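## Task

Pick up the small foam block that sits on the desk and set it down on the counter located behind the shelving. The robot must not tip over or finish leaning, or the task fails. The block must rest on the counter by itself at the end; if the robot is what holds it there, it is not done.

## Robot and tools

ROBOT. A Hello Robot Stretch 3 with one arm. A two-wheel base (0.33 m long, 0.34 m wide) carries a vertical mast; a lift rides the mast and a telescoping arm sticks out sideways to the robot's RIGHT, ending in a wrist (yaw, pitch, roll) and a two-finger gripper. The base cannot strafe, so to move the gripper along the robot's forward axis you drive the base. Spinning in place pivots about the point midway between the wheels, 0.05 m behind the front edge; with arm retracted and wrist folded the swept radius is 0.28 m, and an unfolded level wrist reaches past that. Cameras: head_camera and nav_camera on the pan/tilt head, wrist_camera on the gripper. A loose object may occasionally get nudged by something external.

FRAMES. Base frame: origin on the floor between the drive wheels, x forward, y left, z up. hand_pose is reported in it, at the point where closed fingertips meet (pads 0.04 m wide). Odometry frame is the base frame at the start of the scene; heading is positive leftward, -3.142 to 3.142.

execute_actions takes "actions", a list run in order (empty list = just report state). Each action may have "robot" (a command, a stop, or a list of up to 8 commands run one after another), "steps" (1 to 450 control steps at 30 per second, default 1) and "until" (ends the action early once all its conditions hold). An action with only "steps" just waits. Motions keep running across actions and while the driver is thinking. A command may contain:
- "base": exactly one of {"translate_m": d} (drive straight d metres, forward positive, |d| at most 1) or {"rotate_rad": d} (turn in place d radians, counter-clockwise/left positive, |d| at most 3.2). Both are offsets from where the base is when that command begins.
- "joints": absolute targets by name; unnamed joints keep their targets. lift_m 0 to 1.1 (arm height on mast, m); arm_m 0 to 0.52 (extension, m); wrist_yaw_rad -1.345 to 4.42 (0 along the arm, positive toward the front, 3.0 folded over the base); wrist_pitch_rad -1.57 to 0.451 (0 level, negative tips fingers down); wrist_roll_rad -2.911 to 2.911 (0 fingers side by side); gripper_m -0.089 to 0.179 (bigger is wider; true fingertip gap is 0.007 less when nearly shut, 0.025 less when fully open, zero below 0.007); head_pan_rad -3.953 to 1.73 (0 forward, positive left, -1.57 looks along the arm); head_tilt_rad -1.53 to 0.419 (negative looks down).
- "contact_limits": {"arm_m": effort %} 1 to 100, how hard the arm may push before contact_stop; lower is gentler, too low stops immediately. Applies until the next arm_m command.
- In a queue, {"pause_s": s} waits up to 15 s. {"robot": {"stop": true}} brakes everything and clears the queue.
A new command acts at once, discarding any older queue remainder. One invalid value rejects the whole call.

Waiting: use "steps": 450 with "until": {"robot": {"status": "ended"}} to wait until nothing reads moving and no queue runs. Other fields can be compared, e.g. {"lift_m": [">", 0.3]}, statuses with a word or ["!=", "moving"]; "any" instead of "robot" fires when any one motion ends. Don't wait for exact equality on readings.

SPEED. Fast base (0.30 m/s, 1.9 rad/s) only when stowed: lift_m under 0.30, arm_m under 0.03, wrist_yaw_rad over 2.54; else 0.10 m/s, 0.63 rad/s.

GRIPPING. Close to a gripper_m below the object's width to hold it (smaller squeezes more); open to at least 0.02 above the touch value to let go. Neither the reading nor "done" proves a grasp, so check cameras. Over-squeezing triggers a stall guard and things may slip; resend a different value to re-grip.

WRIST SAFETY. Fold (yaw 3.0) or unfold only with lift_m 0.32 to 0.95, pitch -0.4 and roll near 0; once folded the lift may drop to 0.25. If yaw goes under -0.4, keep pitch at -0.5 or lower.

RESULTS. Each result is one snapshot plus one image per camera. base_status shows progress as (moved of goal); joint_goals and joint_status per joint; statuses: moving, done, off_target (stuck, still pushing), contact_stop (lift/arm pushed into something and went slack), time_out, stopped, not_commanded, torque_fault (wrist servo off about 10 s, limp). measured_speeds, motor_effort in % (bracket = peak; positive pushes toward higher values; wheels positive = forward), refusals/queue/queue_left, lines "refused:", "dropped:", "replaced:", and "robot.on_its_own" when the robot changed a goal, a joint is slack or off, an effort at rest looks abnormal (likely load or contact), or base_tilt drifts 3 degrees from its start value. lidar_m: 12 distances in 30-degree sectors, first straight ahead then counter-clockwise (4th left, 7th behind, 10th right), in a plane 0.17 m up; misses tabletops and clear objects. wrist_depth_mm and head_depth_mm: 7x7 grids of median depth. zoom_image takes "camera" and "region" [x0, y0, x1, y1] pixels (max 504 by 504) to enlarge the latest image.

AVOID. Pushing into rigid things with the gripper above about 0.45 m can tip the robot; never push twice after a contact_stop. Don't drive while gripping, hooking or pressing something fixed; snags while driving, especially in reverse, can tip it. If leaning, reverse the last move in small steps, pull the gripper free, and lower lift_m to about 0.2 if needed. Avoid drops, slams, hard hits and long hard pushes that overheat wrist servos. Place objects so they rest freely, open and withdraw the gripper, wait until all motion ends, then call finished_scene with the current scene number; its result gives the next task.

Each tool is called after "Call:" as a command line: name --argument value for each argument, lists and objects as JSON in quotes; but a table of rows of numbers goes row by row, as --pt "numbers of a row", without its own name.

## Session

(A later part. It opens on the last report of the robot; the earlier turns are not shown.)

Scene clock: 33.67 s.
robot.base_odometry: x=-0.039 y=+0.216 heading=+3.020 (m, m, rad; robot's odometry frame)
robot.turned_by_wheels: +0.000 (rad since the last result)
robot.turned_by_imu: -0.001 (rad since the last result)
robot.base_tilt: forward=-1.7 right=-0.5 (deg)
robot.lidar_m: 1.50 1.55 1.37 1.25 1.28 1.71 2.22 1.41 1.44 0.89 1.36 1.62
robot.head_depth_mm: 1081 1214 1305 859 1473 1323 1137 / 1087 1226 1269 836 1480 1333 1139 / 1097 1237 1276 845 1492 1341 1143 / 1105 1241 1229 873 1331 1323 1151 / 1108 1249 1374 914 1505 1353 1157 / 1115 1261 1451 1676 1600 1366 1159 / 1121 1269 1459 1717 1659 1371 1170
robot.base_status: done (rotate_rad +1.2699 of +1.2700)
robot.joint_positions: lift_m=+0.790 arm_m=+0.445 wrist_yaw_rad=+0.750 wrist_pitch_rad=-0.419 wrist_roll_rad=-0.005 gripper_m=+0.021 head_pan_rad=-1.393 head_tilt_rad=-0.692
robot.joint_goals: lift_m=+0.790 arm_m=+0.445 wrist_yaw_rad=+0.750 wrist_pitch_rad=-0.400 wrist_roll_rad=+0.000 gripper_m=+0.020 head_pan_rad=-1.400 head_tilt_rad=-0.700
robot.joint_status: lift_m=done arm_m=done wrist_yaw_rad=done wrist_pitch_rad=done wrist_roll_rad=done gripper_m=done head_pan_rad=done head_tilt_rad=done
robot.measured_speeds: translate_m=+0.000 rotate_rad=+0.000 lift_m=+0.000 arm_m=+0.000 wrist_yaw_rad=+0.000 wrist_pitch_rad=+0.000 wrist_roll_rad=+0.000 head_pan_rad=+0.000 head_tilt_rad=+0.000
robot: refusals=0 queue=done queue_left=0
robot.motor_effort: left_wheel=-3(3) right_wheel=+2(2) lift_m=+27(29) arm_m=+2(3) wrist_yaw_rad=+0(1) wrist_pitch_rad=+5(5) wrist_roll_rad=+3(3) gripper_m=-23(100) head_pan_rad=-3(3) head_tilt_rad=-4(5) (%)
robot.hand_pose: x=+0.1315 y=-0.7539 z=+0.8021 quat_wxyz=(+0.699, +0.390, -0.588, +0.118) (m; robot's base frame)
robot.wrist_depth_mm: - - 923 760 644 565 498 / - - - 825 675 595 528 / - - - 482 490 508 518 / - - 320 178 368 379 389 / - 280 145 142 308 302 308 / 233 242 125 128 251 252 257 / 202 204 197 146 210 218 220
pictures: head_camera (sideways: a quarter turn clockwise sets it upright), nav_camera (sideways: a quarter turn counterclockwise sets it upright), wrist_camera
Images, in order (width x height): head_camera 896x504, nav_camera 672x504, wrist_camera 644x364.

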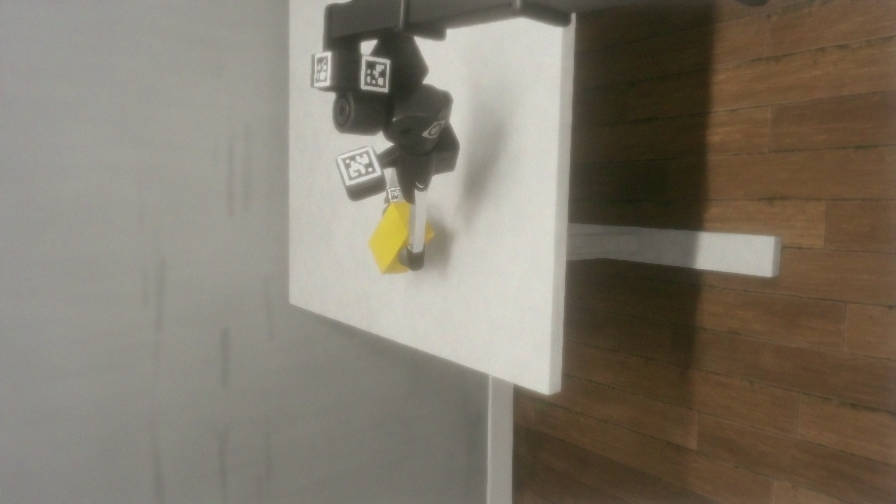

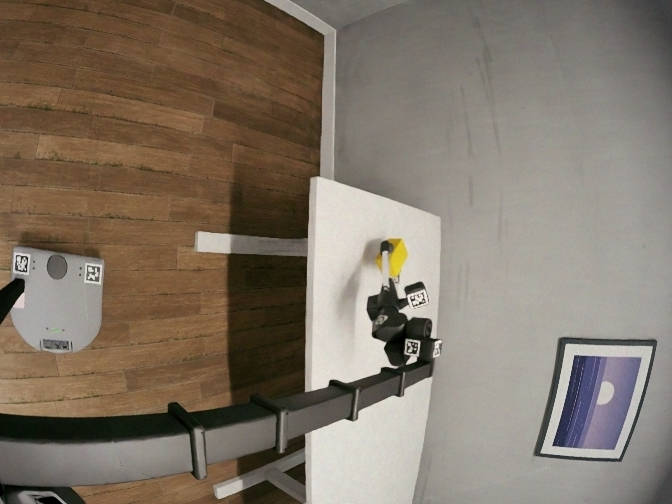

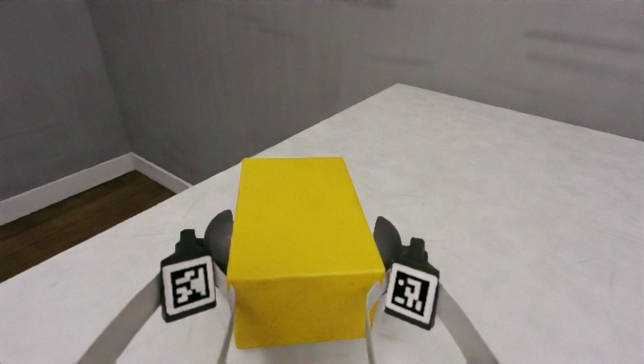

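Call:
execute_actions --actions '[{"robot":{"base":{"rotate_rad":0.648},"joints":{"arm_m":0.0,"wrist_yaw_rad":2.75,"head_pan_rad":0.3,"head_tilt_rad":-0.7}},"steps":450,"until":{"robot":{"arm_m":["<",0.12],"base_status":["!=","moving"]}}},{"robot":{"base":{"translate_m":0.5},"joints":{"lift_m":0.28}},"steps":450,"until":{"robot":{"lift_m":["<",0.29]}}}]'

Scene clock: 42.40 s.
robot.base_odometry: x=-0.439 y=-0.016 heading=-2.615 (m, m, rad; robot's odometry frame)
robot.turned_by_wheels: +0.648 (rad since the last result)
robot.turned_by_imu: +0.658 (rad since the last result)
robot.base_tilt: forward=-1.9 right=-0.7 (deg)
robot.lidar_m: 1.18 1.07 1.03 1.08 1.49 2.61 1.87 1.16 1.16 1.58 1.15 1.10
robot.head_depth_mm: 1041 1141 1267 1417 1527 1332 1135 / 1131 1256 1406 1598 1606 1336 1143 / 1242 1393 1575 1829 1623 1348 1147 / 1376 1563 1808 1985 1625 1354 1152 / 1552 1788 2108 2075 1633 1348 1155 / 1759 2075 2362 1412 1507 1365 1161 / 953 985 1136 1211 1356 1373 1163
robot.base_status: moving (translate_m +0.4620 of +0.5000)
robot.joint_positions: lift_m=+0.288 arm_m=+0.000 wrist_yaw_rad=+2.748 wrist_pitch_rad=-0.420 wrist_roll_rad=-0.004 gripper_m=+0.021 head_pan_rad=+0.293 head_tilt_rad=-0.692
robot.joint_goals: lift_m=+0.280 arm_m=+0.000 wrist_yaw_rad=+2.750 wrist_pitch_rad=-0.400 wrist_roll_rad=+0.000 gripper_m=+0.020 head_pan_rad=+0.300 head_tilt_rad=-0.700
robot.joint_status: lift_m=moving arm_m=moving wrist_yaw_rad=moving wrist_pitch_rad=done wrist_roll_rad=done gripper_m=done head_pan_rad=done head_tilt_rad=done
robot.measured_speeds: translate_m=+0.147 rotate_rad=+0.001 lift_m=-0.059 arm_m=+0.000 wrist_yaw_rad=+0.000 wrist_pitch_rad=+0.000 wrist_roll_rad=+0.000 head_pan_rad=+0.000 head_tilt_rad=+0.000
robot: refusals=0 queue=running queue_left=0
robot.motor_effort: left_wheel=+5(11) right_wheel=+7(8) lift_m=+14(27) arm_m=-2(3) wrist_yaw_rad=+2(2) wrist_pitch_rad=+6(6) wrist_roll_rad=+2(3) gripper_m=-22(23) head_pan_rad=+3(44) head_tilt_rad=-4(5) (%)
robot.hand_pose: x=+0.0646 y=+0.0618 z=+0.3005 quat_wxyz=(+0.280, +0.706, +0.010, +0.651) (m; robot's base frame)
robot.wrist_depth_mm: - - - - 985 997 - / - - - - - - - / 923 937 993 990 - - - / 715 734 684 178 777 812 836 / - 594 145 142 658 649 665 / - 518 125 128 528 538 552 / - - 138 146 447 466 463
pictures: head_camera (sideways: a quarter turn clockwise sets it upright), nav_camera (sideways: a quarter turn counterclockwise sets it upright), wrist_camera
Images, in order (width x height): head_camera 896x504, nav_camera 672x504, wrist_camera 644x364.

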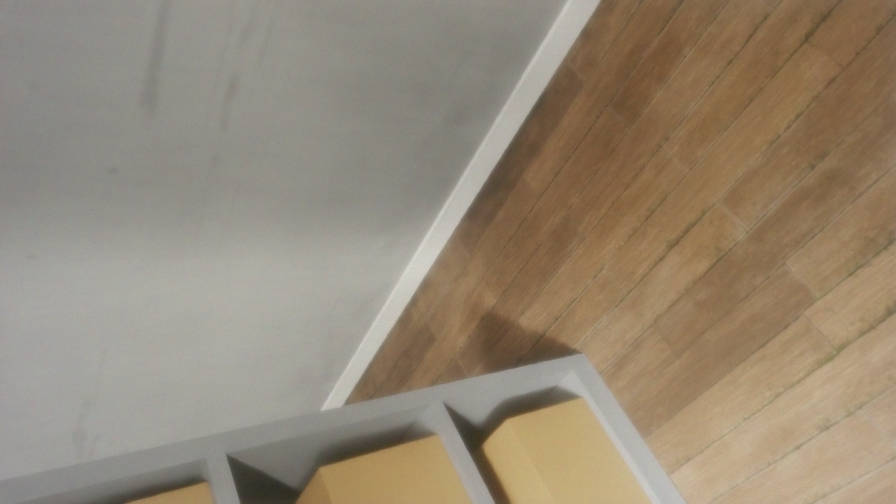

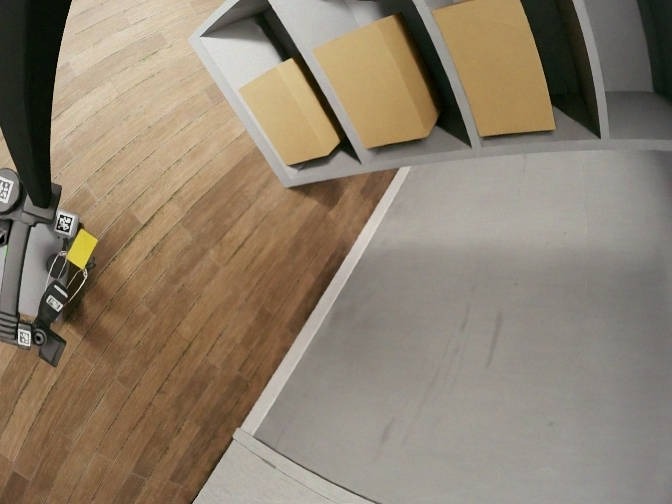

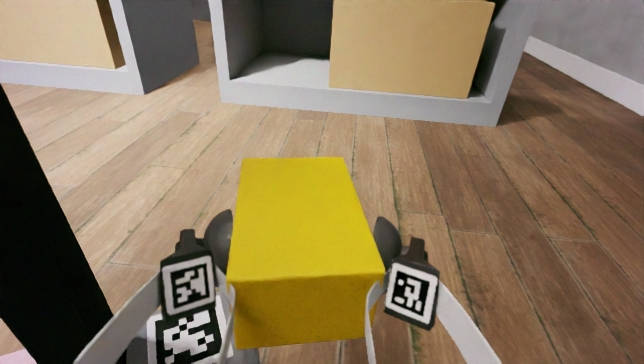

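Call:
execute_actions --actions '[{"robot":[{"base":{"translate_m":0.88}},{"base":{"rotate_rad":0.94},"joints":{"head_pan_rad":0,"head_tilt_rad":-0.9}}],"steps":450,"until":{"robot":{"status":"ended"}}}]'

Scene clock: 49.37 s.
robot.base_odometry: x=-1.232 y=-0.476 heading=-1.676 (m, m, rad; robot's odometry frame)
robot.turned_by_wheels: +0.940 (rad since the last result)
robot.turned_by_imu: +0.952 (rad since the last result)
robot.base_tilt: forward=-1.7 right=-0.6 (deg)
robot.lidar_m: 0.98 0.61 0.73 1.57 2.78 1.93 2.04 0.54 0.37 0.34 0.35 0.44
robot.head_depth_mm: 741 782 824 874 925 978 1022 / 1001 1075 1164 1254 1323 1200 1083 / 1550 1725 1844 1611 1410 1229 1086 / 2336 2549 2006 1668 1413 1238 1090 / 2341 2540 2015 1678 1427 1238 1091 / 2321 2506 2048 1535 1290 1241 1099 / 1995 2043 965 903 1035 1229 1105
robot.base_status: done (rotate_rad +0.9399 of +0.9400)
robot.joint_positions: lift_m=+0.280 arm_m=+0.000 wrist_yaw_rad=+2.749 wrist_pitch_rad=-0.420 wrist_roll_rad=-0.004 gripper_m=+0.021 head_pan_rad=+0.007 head_tilt_rad=-0.889
robot.joint_goals: lift_m=+0.280 arm_m=+0.000 wrist_yaw_rad=+2.750 wrist_pitch_rad=-0.400 wrist_roll_rad=+0.000 gripper_m=+0.020 head_pan_rad=+0.000 head_tilt_rad=-0.900
robot.joint_status: lift_m=done arm_m=done wrist_yaw_rad=done wrist_pitch_rad=done wrist_roll_rad=done gripper_m=done head_pan_rad=done head_tilt_rad=done
robot.measured_speeds: translate_m=+0.000 rotate_rad=+0.000 lift_m=+0.000 arm_m=+0.000 wrist_yaw_rad=+0.000 wrist_pitch_rad=+0.000 wrist_roll_rad=+0.000 head_pan_rad=+0.000 head_tilt_rad=+0.000
robot: refusals=0 queue=done queue_left=0
robot.motor_effort: left_wheel=-3(14) right_wheel=+2(7) lift_m=+13(14) arm_m=-3(4) wrist_yaw_rad=+1(2) wrist_pitch_rad=+6(6) wrist_roll_rad=+2(2) gripper_m=-22(22) head_pan_rad=-4(25) head_tilt_rad=-6(25) (%)
robot.hand_pose: x=+0.0646 y=+0.0618 z=+0.2928 quat_wxyz=(+0.280, +0.706, +0.010, +0.651) (m; robot's base frame)
robot.wrist_depth_mm: - - - - 715 549 629 / - - - - 751 590 738 / 907 939 958 968 781 651 990 / 709 711 662 178 732 734 813 / - 583 145 142 640 626 646 / - 504 125 128 521 523 540 / - - 138 146 440 457 457
pictures: head_camera (sideways: a quarter turn clockwise sets it upright), nav_camera (sideways: a quarter turn counterclockwise sets it upright), wrist_camera
Images, in order (width x height): head_camera 896x504, nav_camera 672x504, wrist_camera 644x364.

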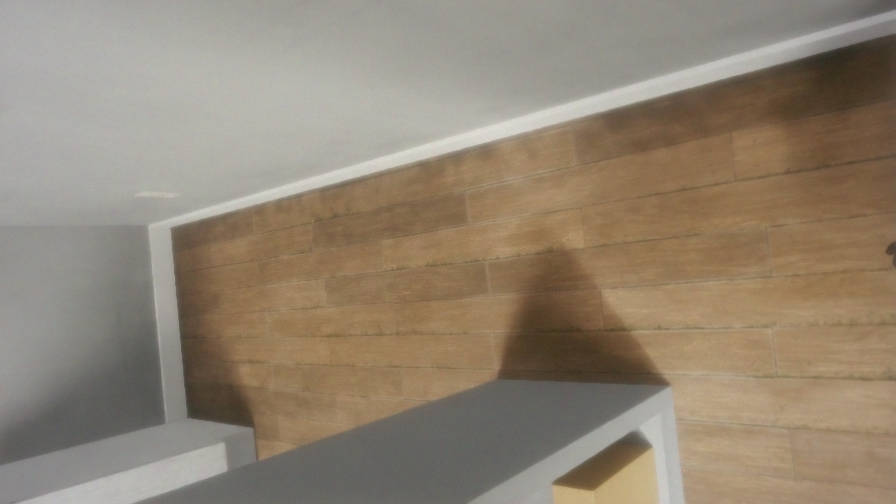

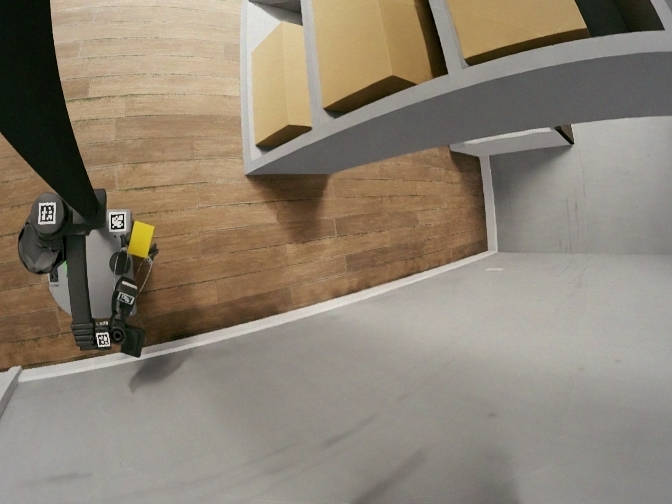

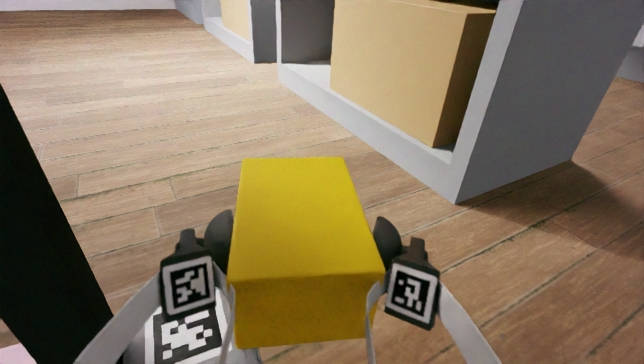

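Call:
execute_actions --actions '[{"robot":[{"base":{"rotate_rad":0.085}},{"base":{"translate_m":0.6},"joints":{"head_pan_rad":0.3,"head_tilt_rad":-0.7}}],"steps":450,"until":{"robot":{"status":"ended"}}}]'

Scene clock: 54.50 s.
robot.base_odometry: x=-1.244 y=-1.076 heading=-1.591 (m, m, rad; robot's odometry frame)
robot.turned_by_wheels: +0.085 (rad since the last result)
robot.turned_by_imu: +0.085 (rad since the last result)
robot.base_tilt: forward=-1.7 right=-0.5 (deg)
robot.lidar_m: 1.24 0.41 0.29 0.28 3.16 2.45 1.29 0.48 0.35 0.33 0.35 0.47
robot.head_depth_mm: 1672 1863 2119 1976 1584 1323 1128 / 1715 1933 2204 2003 1593 1326 1137 / 1763 1988 2265 2009 1603 1332 1143 / 1789 1705 1886 1972 1617 1346 1144 / 1833 1551 1741 1969 1622 1352 1083 / 1900 1596 1817 1988 659 689 743 / 1947 1638 1741 482 508 537 569
robot.base_status: done (translate_m +0.6000 of +0.6000)
robot.joint_positions: lift_m=+0.280 arm_m=+0.000 wrist_yaw_rad=+2.749 wrist_pitch_rad=-0.420 wrist_roll_rad=-0.004 gripper_m=+0.021 head_pan_rad=+0.293 head_tilt_rad=-0.704
robot.joint_goals: lift_m=+0.280 arm_m=+0.000 wrist_yaw_rad=+2.750 wrist_pitch_rad=-0.400 wrist_roll_rad=+0.000 gripper_m=+0.020 head_pan_rad=+0.300 head_tilt_rad=-0.700
robot.joint_status: lift_m=done arm_m=done wrist_yaw_rad=done wrist_pitch_rad=done wrist_roll_rad=done gripper_m=done head_pan_rad=done head_tilt_rad=done
robot.measured_speeds: translate_m=+0.000 rotate_rad=+0.000 lift_m=+0.000 arm_m=+0.000 wrist_yaw_rad=+0.000 wrist_pitch_rad=+0.000 wrist_roll_rad=+0.000 head_pan_rad=+0.000 head_tilt_rad=+0.000
robot: refusals=0 queue=done queue_left=0
robot.motor_effort: left_wheel=-3(11) right_wheel=+2(7) lift_m=+13(13) arm_m=-3(3) wrist_yaw_rad=+1(1) wrist_pitch_rad=+6(6) wrist_roll_rad=+2(2) gripper_m=-22(23) head_pan_rad=+4(24) head_tilt_rad=+2(22) (%)
robot.hand_pose: x=+0.0646 y=+0.0618 z=+0.2928 quat_wxyz=(+0.280, +0.706, +0.010, +0.651) (m; robot's base frame)
robot.wrist_depth_mm: 265 279 307 345 390 - - / - 298 331 373 433 - - / 892 319 360 410 480 - - / 712 355 364 178 542 792 811 / - 391 145 142 599 629 651 / - 487 125 128 520 529 538 / - - 138 146 438 456 459
pictures: head_camera (sideways: a quarter turn clockwise sets it upright), nav_camera (sideways: a quarter turn counterclockwise sets it upright), wrist_camera
Images, in order (width x height): head_camera 896x504, nav_camera 672x504, wrist_camera 644x364.

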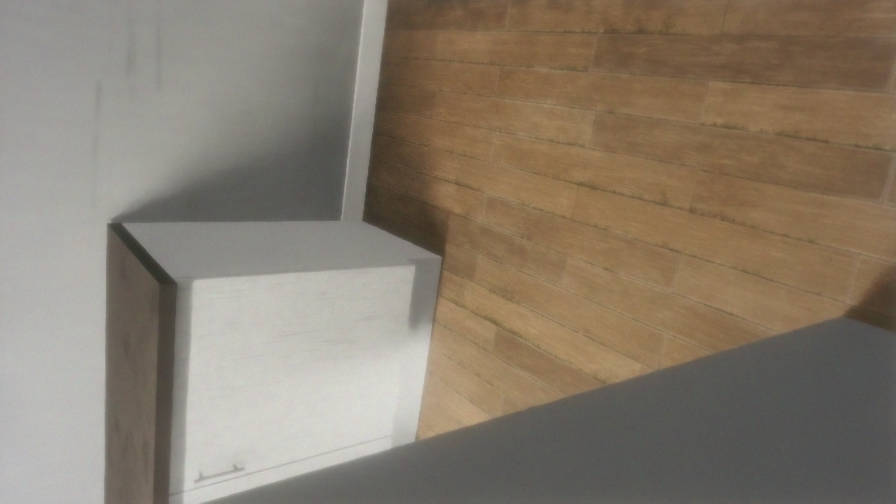

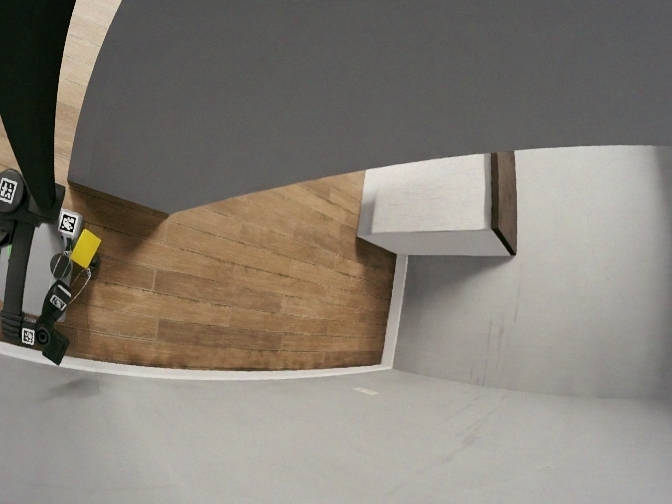

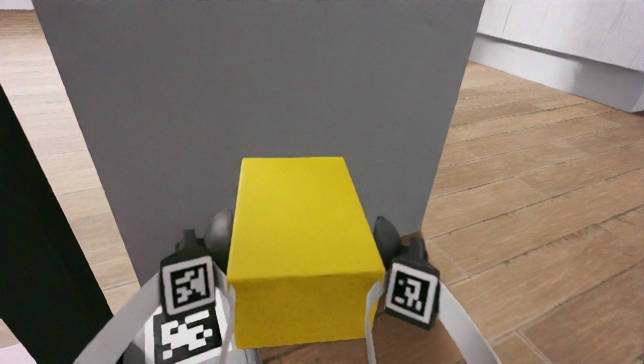

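Call:
execute_actions --actions '[{"robot":[{"base":{"translate_m":0.62}},{"base":{"rotate_rad":0.97}},{"base":{"translate_m":0.75},"joints":{"head_pan_rad":-1.4,"head_tilt_rad":-0.6}},{"base":{"rotate_rad":0.58},"joints":{"lift_m":0.95}}],"steps":450,"until":{"robot":{"lift_m":[">",0.8]}}},{"robot":{"joints":{"wrist_yaw_rad":0.5}},"steps":450,"until":{"robot":{"status":"ended"}}}]'

Scene clock: 72.57 s.
robot.base_odometry: x=-0.647 y=-2.132 heading=-0.041 (m, m, rad; robot's odometry frame)
robot.turned_by_wheels: +1.550 (rad since the last result)
robot.turned_by_imu: +1.570 (rad since the last result)
robot.base_tilt: forward=-1.7 right=-0.5 (deg)
robot.lidar_m: 1.57 1.08 0.68 0.65 0.67 0.98 0.94 0.97 1.09 0.46 0.47 0.62
robot.head_depth_mm: 820 909 1016 1145 1310 - - / 830 921 983 680 557 - - / 841 936 994 685 563 - 910 / 855 947 1006 691 446 685 874 / 864 964 1019 697 569 727 900 / 879 978 1029 704 595 740 938 / 894 995 1044 711 627 764 973
robot.base_status: done (rotate_rad +0.5799 of +0.5800)
robot.joint_positions: lift_m=+0.950 arm_m=+0.000 wrist_yaw_rad=+0.503 wrist_pitch_rad=-0.420 wrist_roll_rad=-0.004 gripper_m=+0.021 head_pan_rad=-1.393 head_tilt_rad=-0.606
robot.joint_goals: lift_m=+0.950 arm_m=+0.000 wrist_yaw_rad=+0.500 wrist_pitch_rad=-0.400 wrist_roll_rad=+0.000 gripper_m=+0.020 head_pan_rad=-1.400 head_tilt_rad=-0.600
robot.joint_status: lift_m=done arm_m=done wrist_yaw_rad=done wrist_pitch_rad=done wrist_roll_rad=done gripper_m=done head_pan_rad=done head_tilt_rad=done
robot.measured_speeds: translate_m=+0.000 rotate_rad=+0.000 lift_m=+0.000 arm_m=+0.000 wrist_yaw_rad=+0.000 wrist_pitch_rad=+0.000 wrist_roll_rad=+0.000 head_pan_rad=+0.000 head_tilt_rad=+0.000
robot: refusals=0 queue=done queue_left=0
robot.motor_effort: left_wheel=-3(13) right_wheel=+2(7) lift_m=+27(30) arm_m=-3(3) wrist_yaw_rad=-3(4) wrist_pitch_rad=+6(6) wrist_roll_rad=+2(2) gripper_m=-22(23) head_pan_rad=-4(42) head_tilt_rad=+3(15) (%)
robot.hand_pose: x=+0.0864 y=-0.3417 z=+0.9617 quat_wxyz=(+0.708, +0.315, -0.631, +0.029) (m; robot's base frame)
robot.wrist_depth_mm: 837 920 892 806 751 670 612 / 510 528 557 587 614 658 655 / 408 377 389 401 415 430 680 / 511 400 315 177 316 324 723 / 631 483 145 142 261 259 760 / 839 604 125 128 249 235 799 / - 709 533 146 344 287 925
pictures: head_camera (sideways: a quarter turn clockwise sets it upright), nav_camera (sideways: a quarter turn counterclockwise sets it upright), wrist_camera
Images, in order (width x height): head_camera 896x504, nav_camera 672x504, wrist_camera 644x364.

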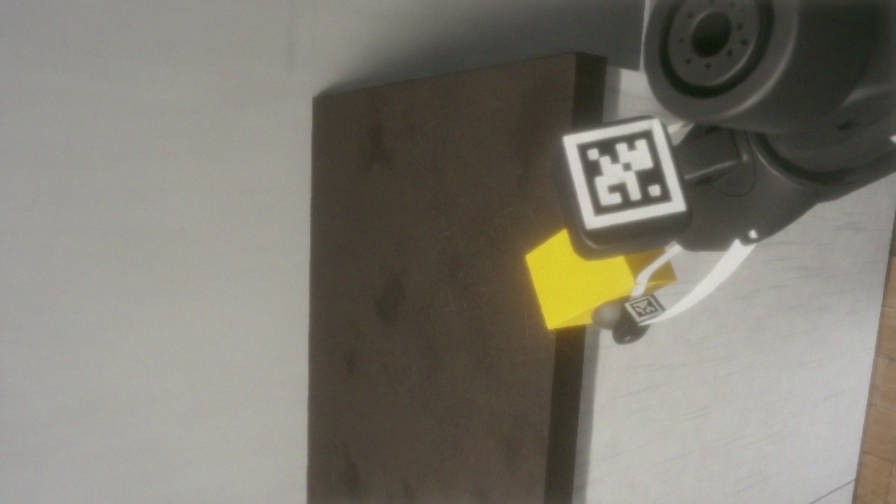

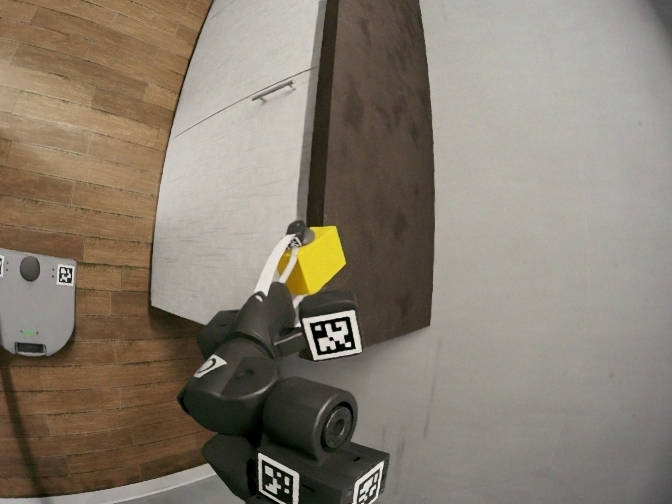

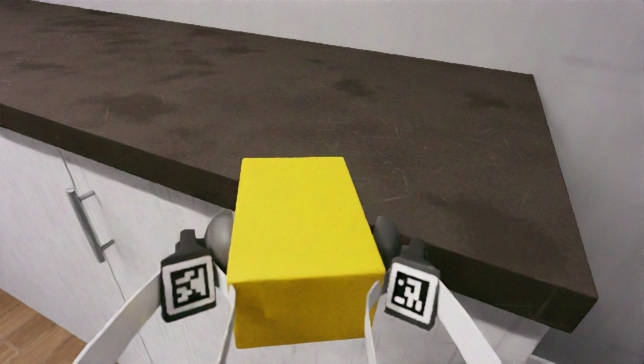

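Call:
execute_actions --actions '[{"robot":{"base":{"translate_m":0.15},"joints":{"lift_m":0.965,"arm_m":0.3}},"steps":450,"until":{"robot":{"arm_m":[">",0.2]}}},{"robot":{"joints":{"lift_m":0.94}},"steps":450,"until":{"robot":{"status":"ended"}}}]'

Scene clock: 76.13 s.
robot.base_odometry: x=-0.497 y=-2.139 heading=-0.041 (m, m, rad; robot's odometry frame)
robot.turned_by_wheels: +0.000 (rad since the last result)
robot.turned_by_imu: -0.001 (rad since the last result)
robot.base_tilt: forward=-1.7 right=-0.5 (deg)
robot.lidar_m: 1.54 0.97 0.69 0.66 0.68 1.14 1.09 1.12 0.47 0.45 0.46 0.62
robot.head_depth_mm: 814 899 - 622 536 635 779 / 825 916 987 613 558 651 806 / 839 928 994 647 562 670 831 / 850 944 999 664 566 689 858 / 862 957 1012 697 591 708 890 / 875 973 1029 704 595 729 927 / 887 988 1041 708 599 753 963
robot.base_status: done (translate_m +0.1500 of +0.1500)
robot.joint_positions: lift_m=+0.940 arm_m=+0.300 wrist_yaw_rad=+0.501 wrist_pitch_rad=-0.420 wrist_roll_rad=-0.004 gripper_m=+0.021 head_pan_rad=-1.393 head_tilt_rad=-0.606
robot.joint_goals: lift_m=+0.940 arm_m=+0.300 wrist_yaw_rad=+0.500 wrist_pitch_rad=-0.400 wrist_roll_rad=+0.000 gripper_m=+0.020 head_pan_rad=-1.400 head_tilt_rad=-0.600
robot.joint_status: lift_m=done arm_m=done wrist_yaw_rad=done wrist_pitch_rad=done wrist_roll_rad=done gripper_m=done head_pan_rad=done head_tilt_rad=done
robot.measured_speeds: translate_m=+0.000 rotate_rad=+0.000 lift_m=+0.000 arm_m=+0.000 wrist_yaw_rad=+0.000 wrist_pitch_rad=+0.000 wrist_roll_rad=+0.000 head_pan_rad=+0.000 head_tilt_rad=+0.000
robot: refusals=0 queue=done queue_left=0
robot.motor_effort: left_wheel=-3(6) right_wheel=+2(6) lift_m=+12(29) arm_m=+2(1) wrist_yaw_rad=-1(2) wrist_pitch_rad=+6(6) wrist_roll_rad=+2(2) gripper_m=-22(23) head_pan_rad=-3(4) head_tilt_rad=+2(2) (%)
robot.hand_pose: x=+0.0861 y=-0.6413 z=+0.9526 quat_wxyz=(+0.708, +0.314, -0.632, +0.029) (m; robot's base frame)
robot.wrist_depth_mm: 734 658 584 517 464 417 379 / 482 498 521 525 487 443 403 / 344 352 364 375 387 404 408 / 268 273 257 177 295 303 310 / 221 224 145 142 245 243 248 / 187 194 125 128 200 202 205 / 162 163 158 146 168 174 176
pictures: head_camera (sideways: a quarter turn clockwise sets it upright), nav_camera (sideways: a quarter turn counterclockwise sets it upright), wrist_camera
Images, in order (width x height): head_camera 896x504, nav_camera 672x504, wrist_camera 644x364.

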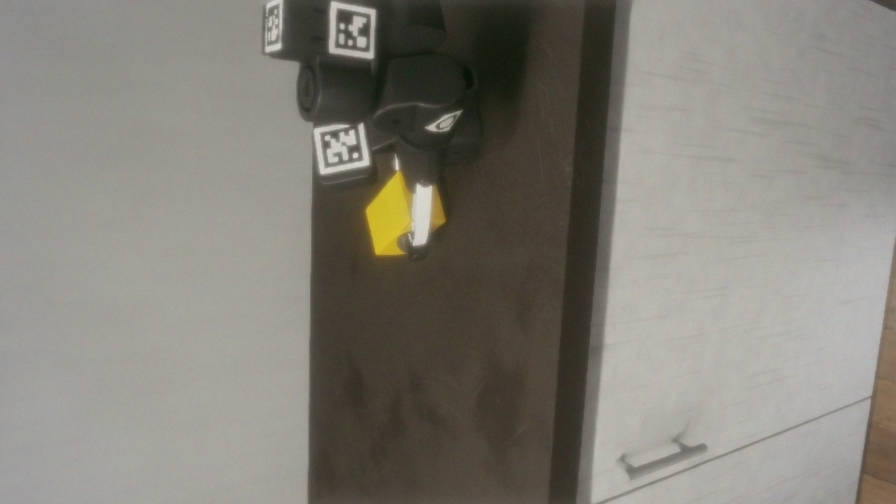

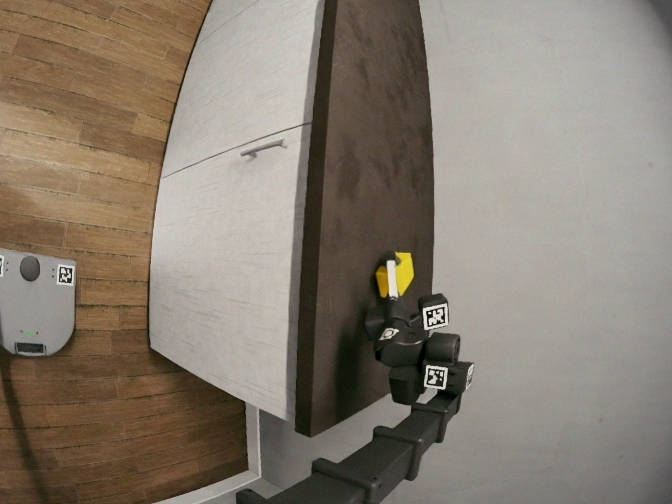

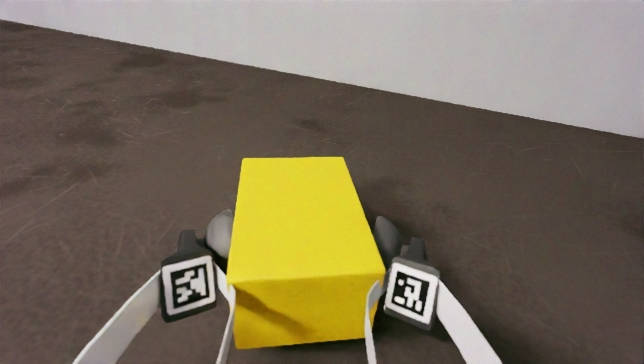

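Call:
execute_actions --actions '[{"robot":[{"joints":{"lift_m":0.924}},{"joints":{"gripper_m":0.12}},{"joints":{"lift_m":1.0}}],"steps":450,"until":{"robot":{"status":"ended"}}}]'

Scene clock: 80.13 s.
robot.base_odometry: x=-0.497 y=-2.139 heading=-0.041 (m, m, rad; robot's odometry frame)
robot.turned_by_wheels: +0.000 (rad since the last result)
robot.turned_by_imu: -0.001 (rad since the last result)
robot.base_tilt: forward=-1.7 right=-0.5 (deg)
robot.lidar_m: 1.55 0.97 0.69 0.66 0.67 1.14 1.09 1.12 0.47 0.45 0.46 0.61
robot.head_depth_mm: 814 873 - 674 536 635 778 / 825 901 - 651 558 652 805 / 833 925 990 664 561 671 831 / 848 946 1005 669 566 690 862 / 860 956 1017 696 591 708 892 / 873 972 1032 703 596 729 924 / 885 990 1041 708 599 753 964
robot.base_status: done (translate_m +0.1500 of +0.1500)
robot.joint_positions: lift_m=+1.000 arm_m=+0.300 wrist_yaw_rad=+0.501 wrist_pitch_rad=-0.419 wrist_roll_rad=-0.004 gripper_m=+0.120 head_pan_rad=-1.393 head_tilt_rad=-0.606
robot.joint_goals: lift_m=+1.000 arm_m=+0.300 wrist_yaw_rad=+0.500 wrist_pitch_rad=-0.400 wrist_roll_rad=+0.000 gripper_m=+0.120 head_pan_rad=-1.400 head_tilt_rad=-0.600
robot.joint_status: lift_m=done arm_m=done wrist_yaw_rad=done wrist_pitch_rad=done wrist_roll_rad=done gripper_m=done head_pan_rad=done head_tilt_rad=done
robot.measured_speeds: translate_m=+0.000 rotate_rad=+0.000 lift_m=+0.000 arm_m=+0.000 wrist_yaw_rad=+0.000 wrist_pitch_rad=+0.000 wrist_roll_rad=+0.000 head_pan_rad=+0.000 head_tilt_rad=+0.000
robot: refusals=0 queue=done queue_left=0
robot.motor_effort: left_wheel=-3(3) right_wheel=+2(2) lift_m=+28(30) arm_m=+3(3) wrist_yaw_rad=+0(1) wrist_pitch_rad=+6(6) wrist_roll_rad=+2(2) gripper_m=+0(89) head_pan_rad=-4(4) head_tilt_rad=+4(3) (%)
robot.hand_pose: x=+0.0861 y=-0.6414 z=+1.0119 quat_wxyz=(+0.708, +0.314, -0.632, +0.029) (m; robot's base frame)
robot.wrist_depth_mm: 780 674 585 516 461 419 379 / 665 681 626 557 494 443 402 / 477 489 504 519 508 475 431 / 367 380 388 394 404 417 426 / 305 319 316 321 331 335 342 / 257 - 255 221 271 279 284 / - 225 223 184 235 233 243
pictures: head_camera (sideways: a quarter turn clockwise sets it upright), nav_camera (sideways: a quarter turn counterclockwise sets it upright), wrist_camera
Images, in order (width x height): head_camera 896x504, nav_camera 672x504, wrist_camera 644x364.

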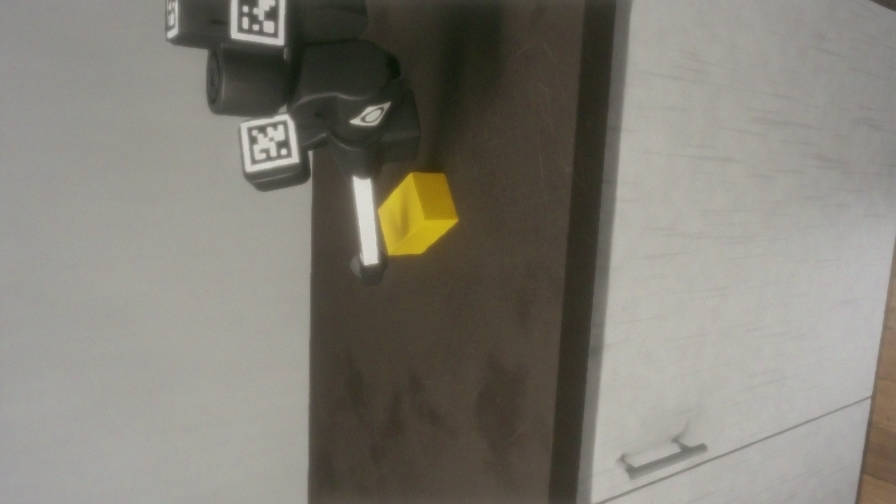

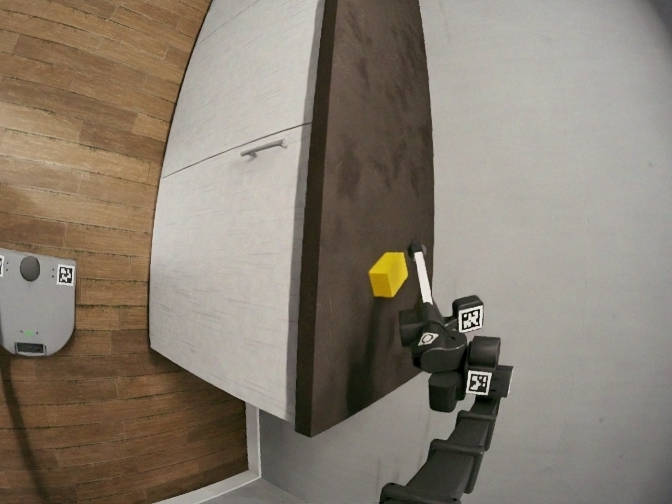

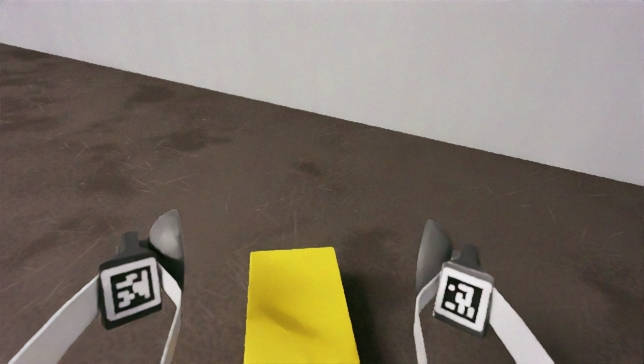

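Call:
finished_scene --scene 1

The scene is finished: the task was done.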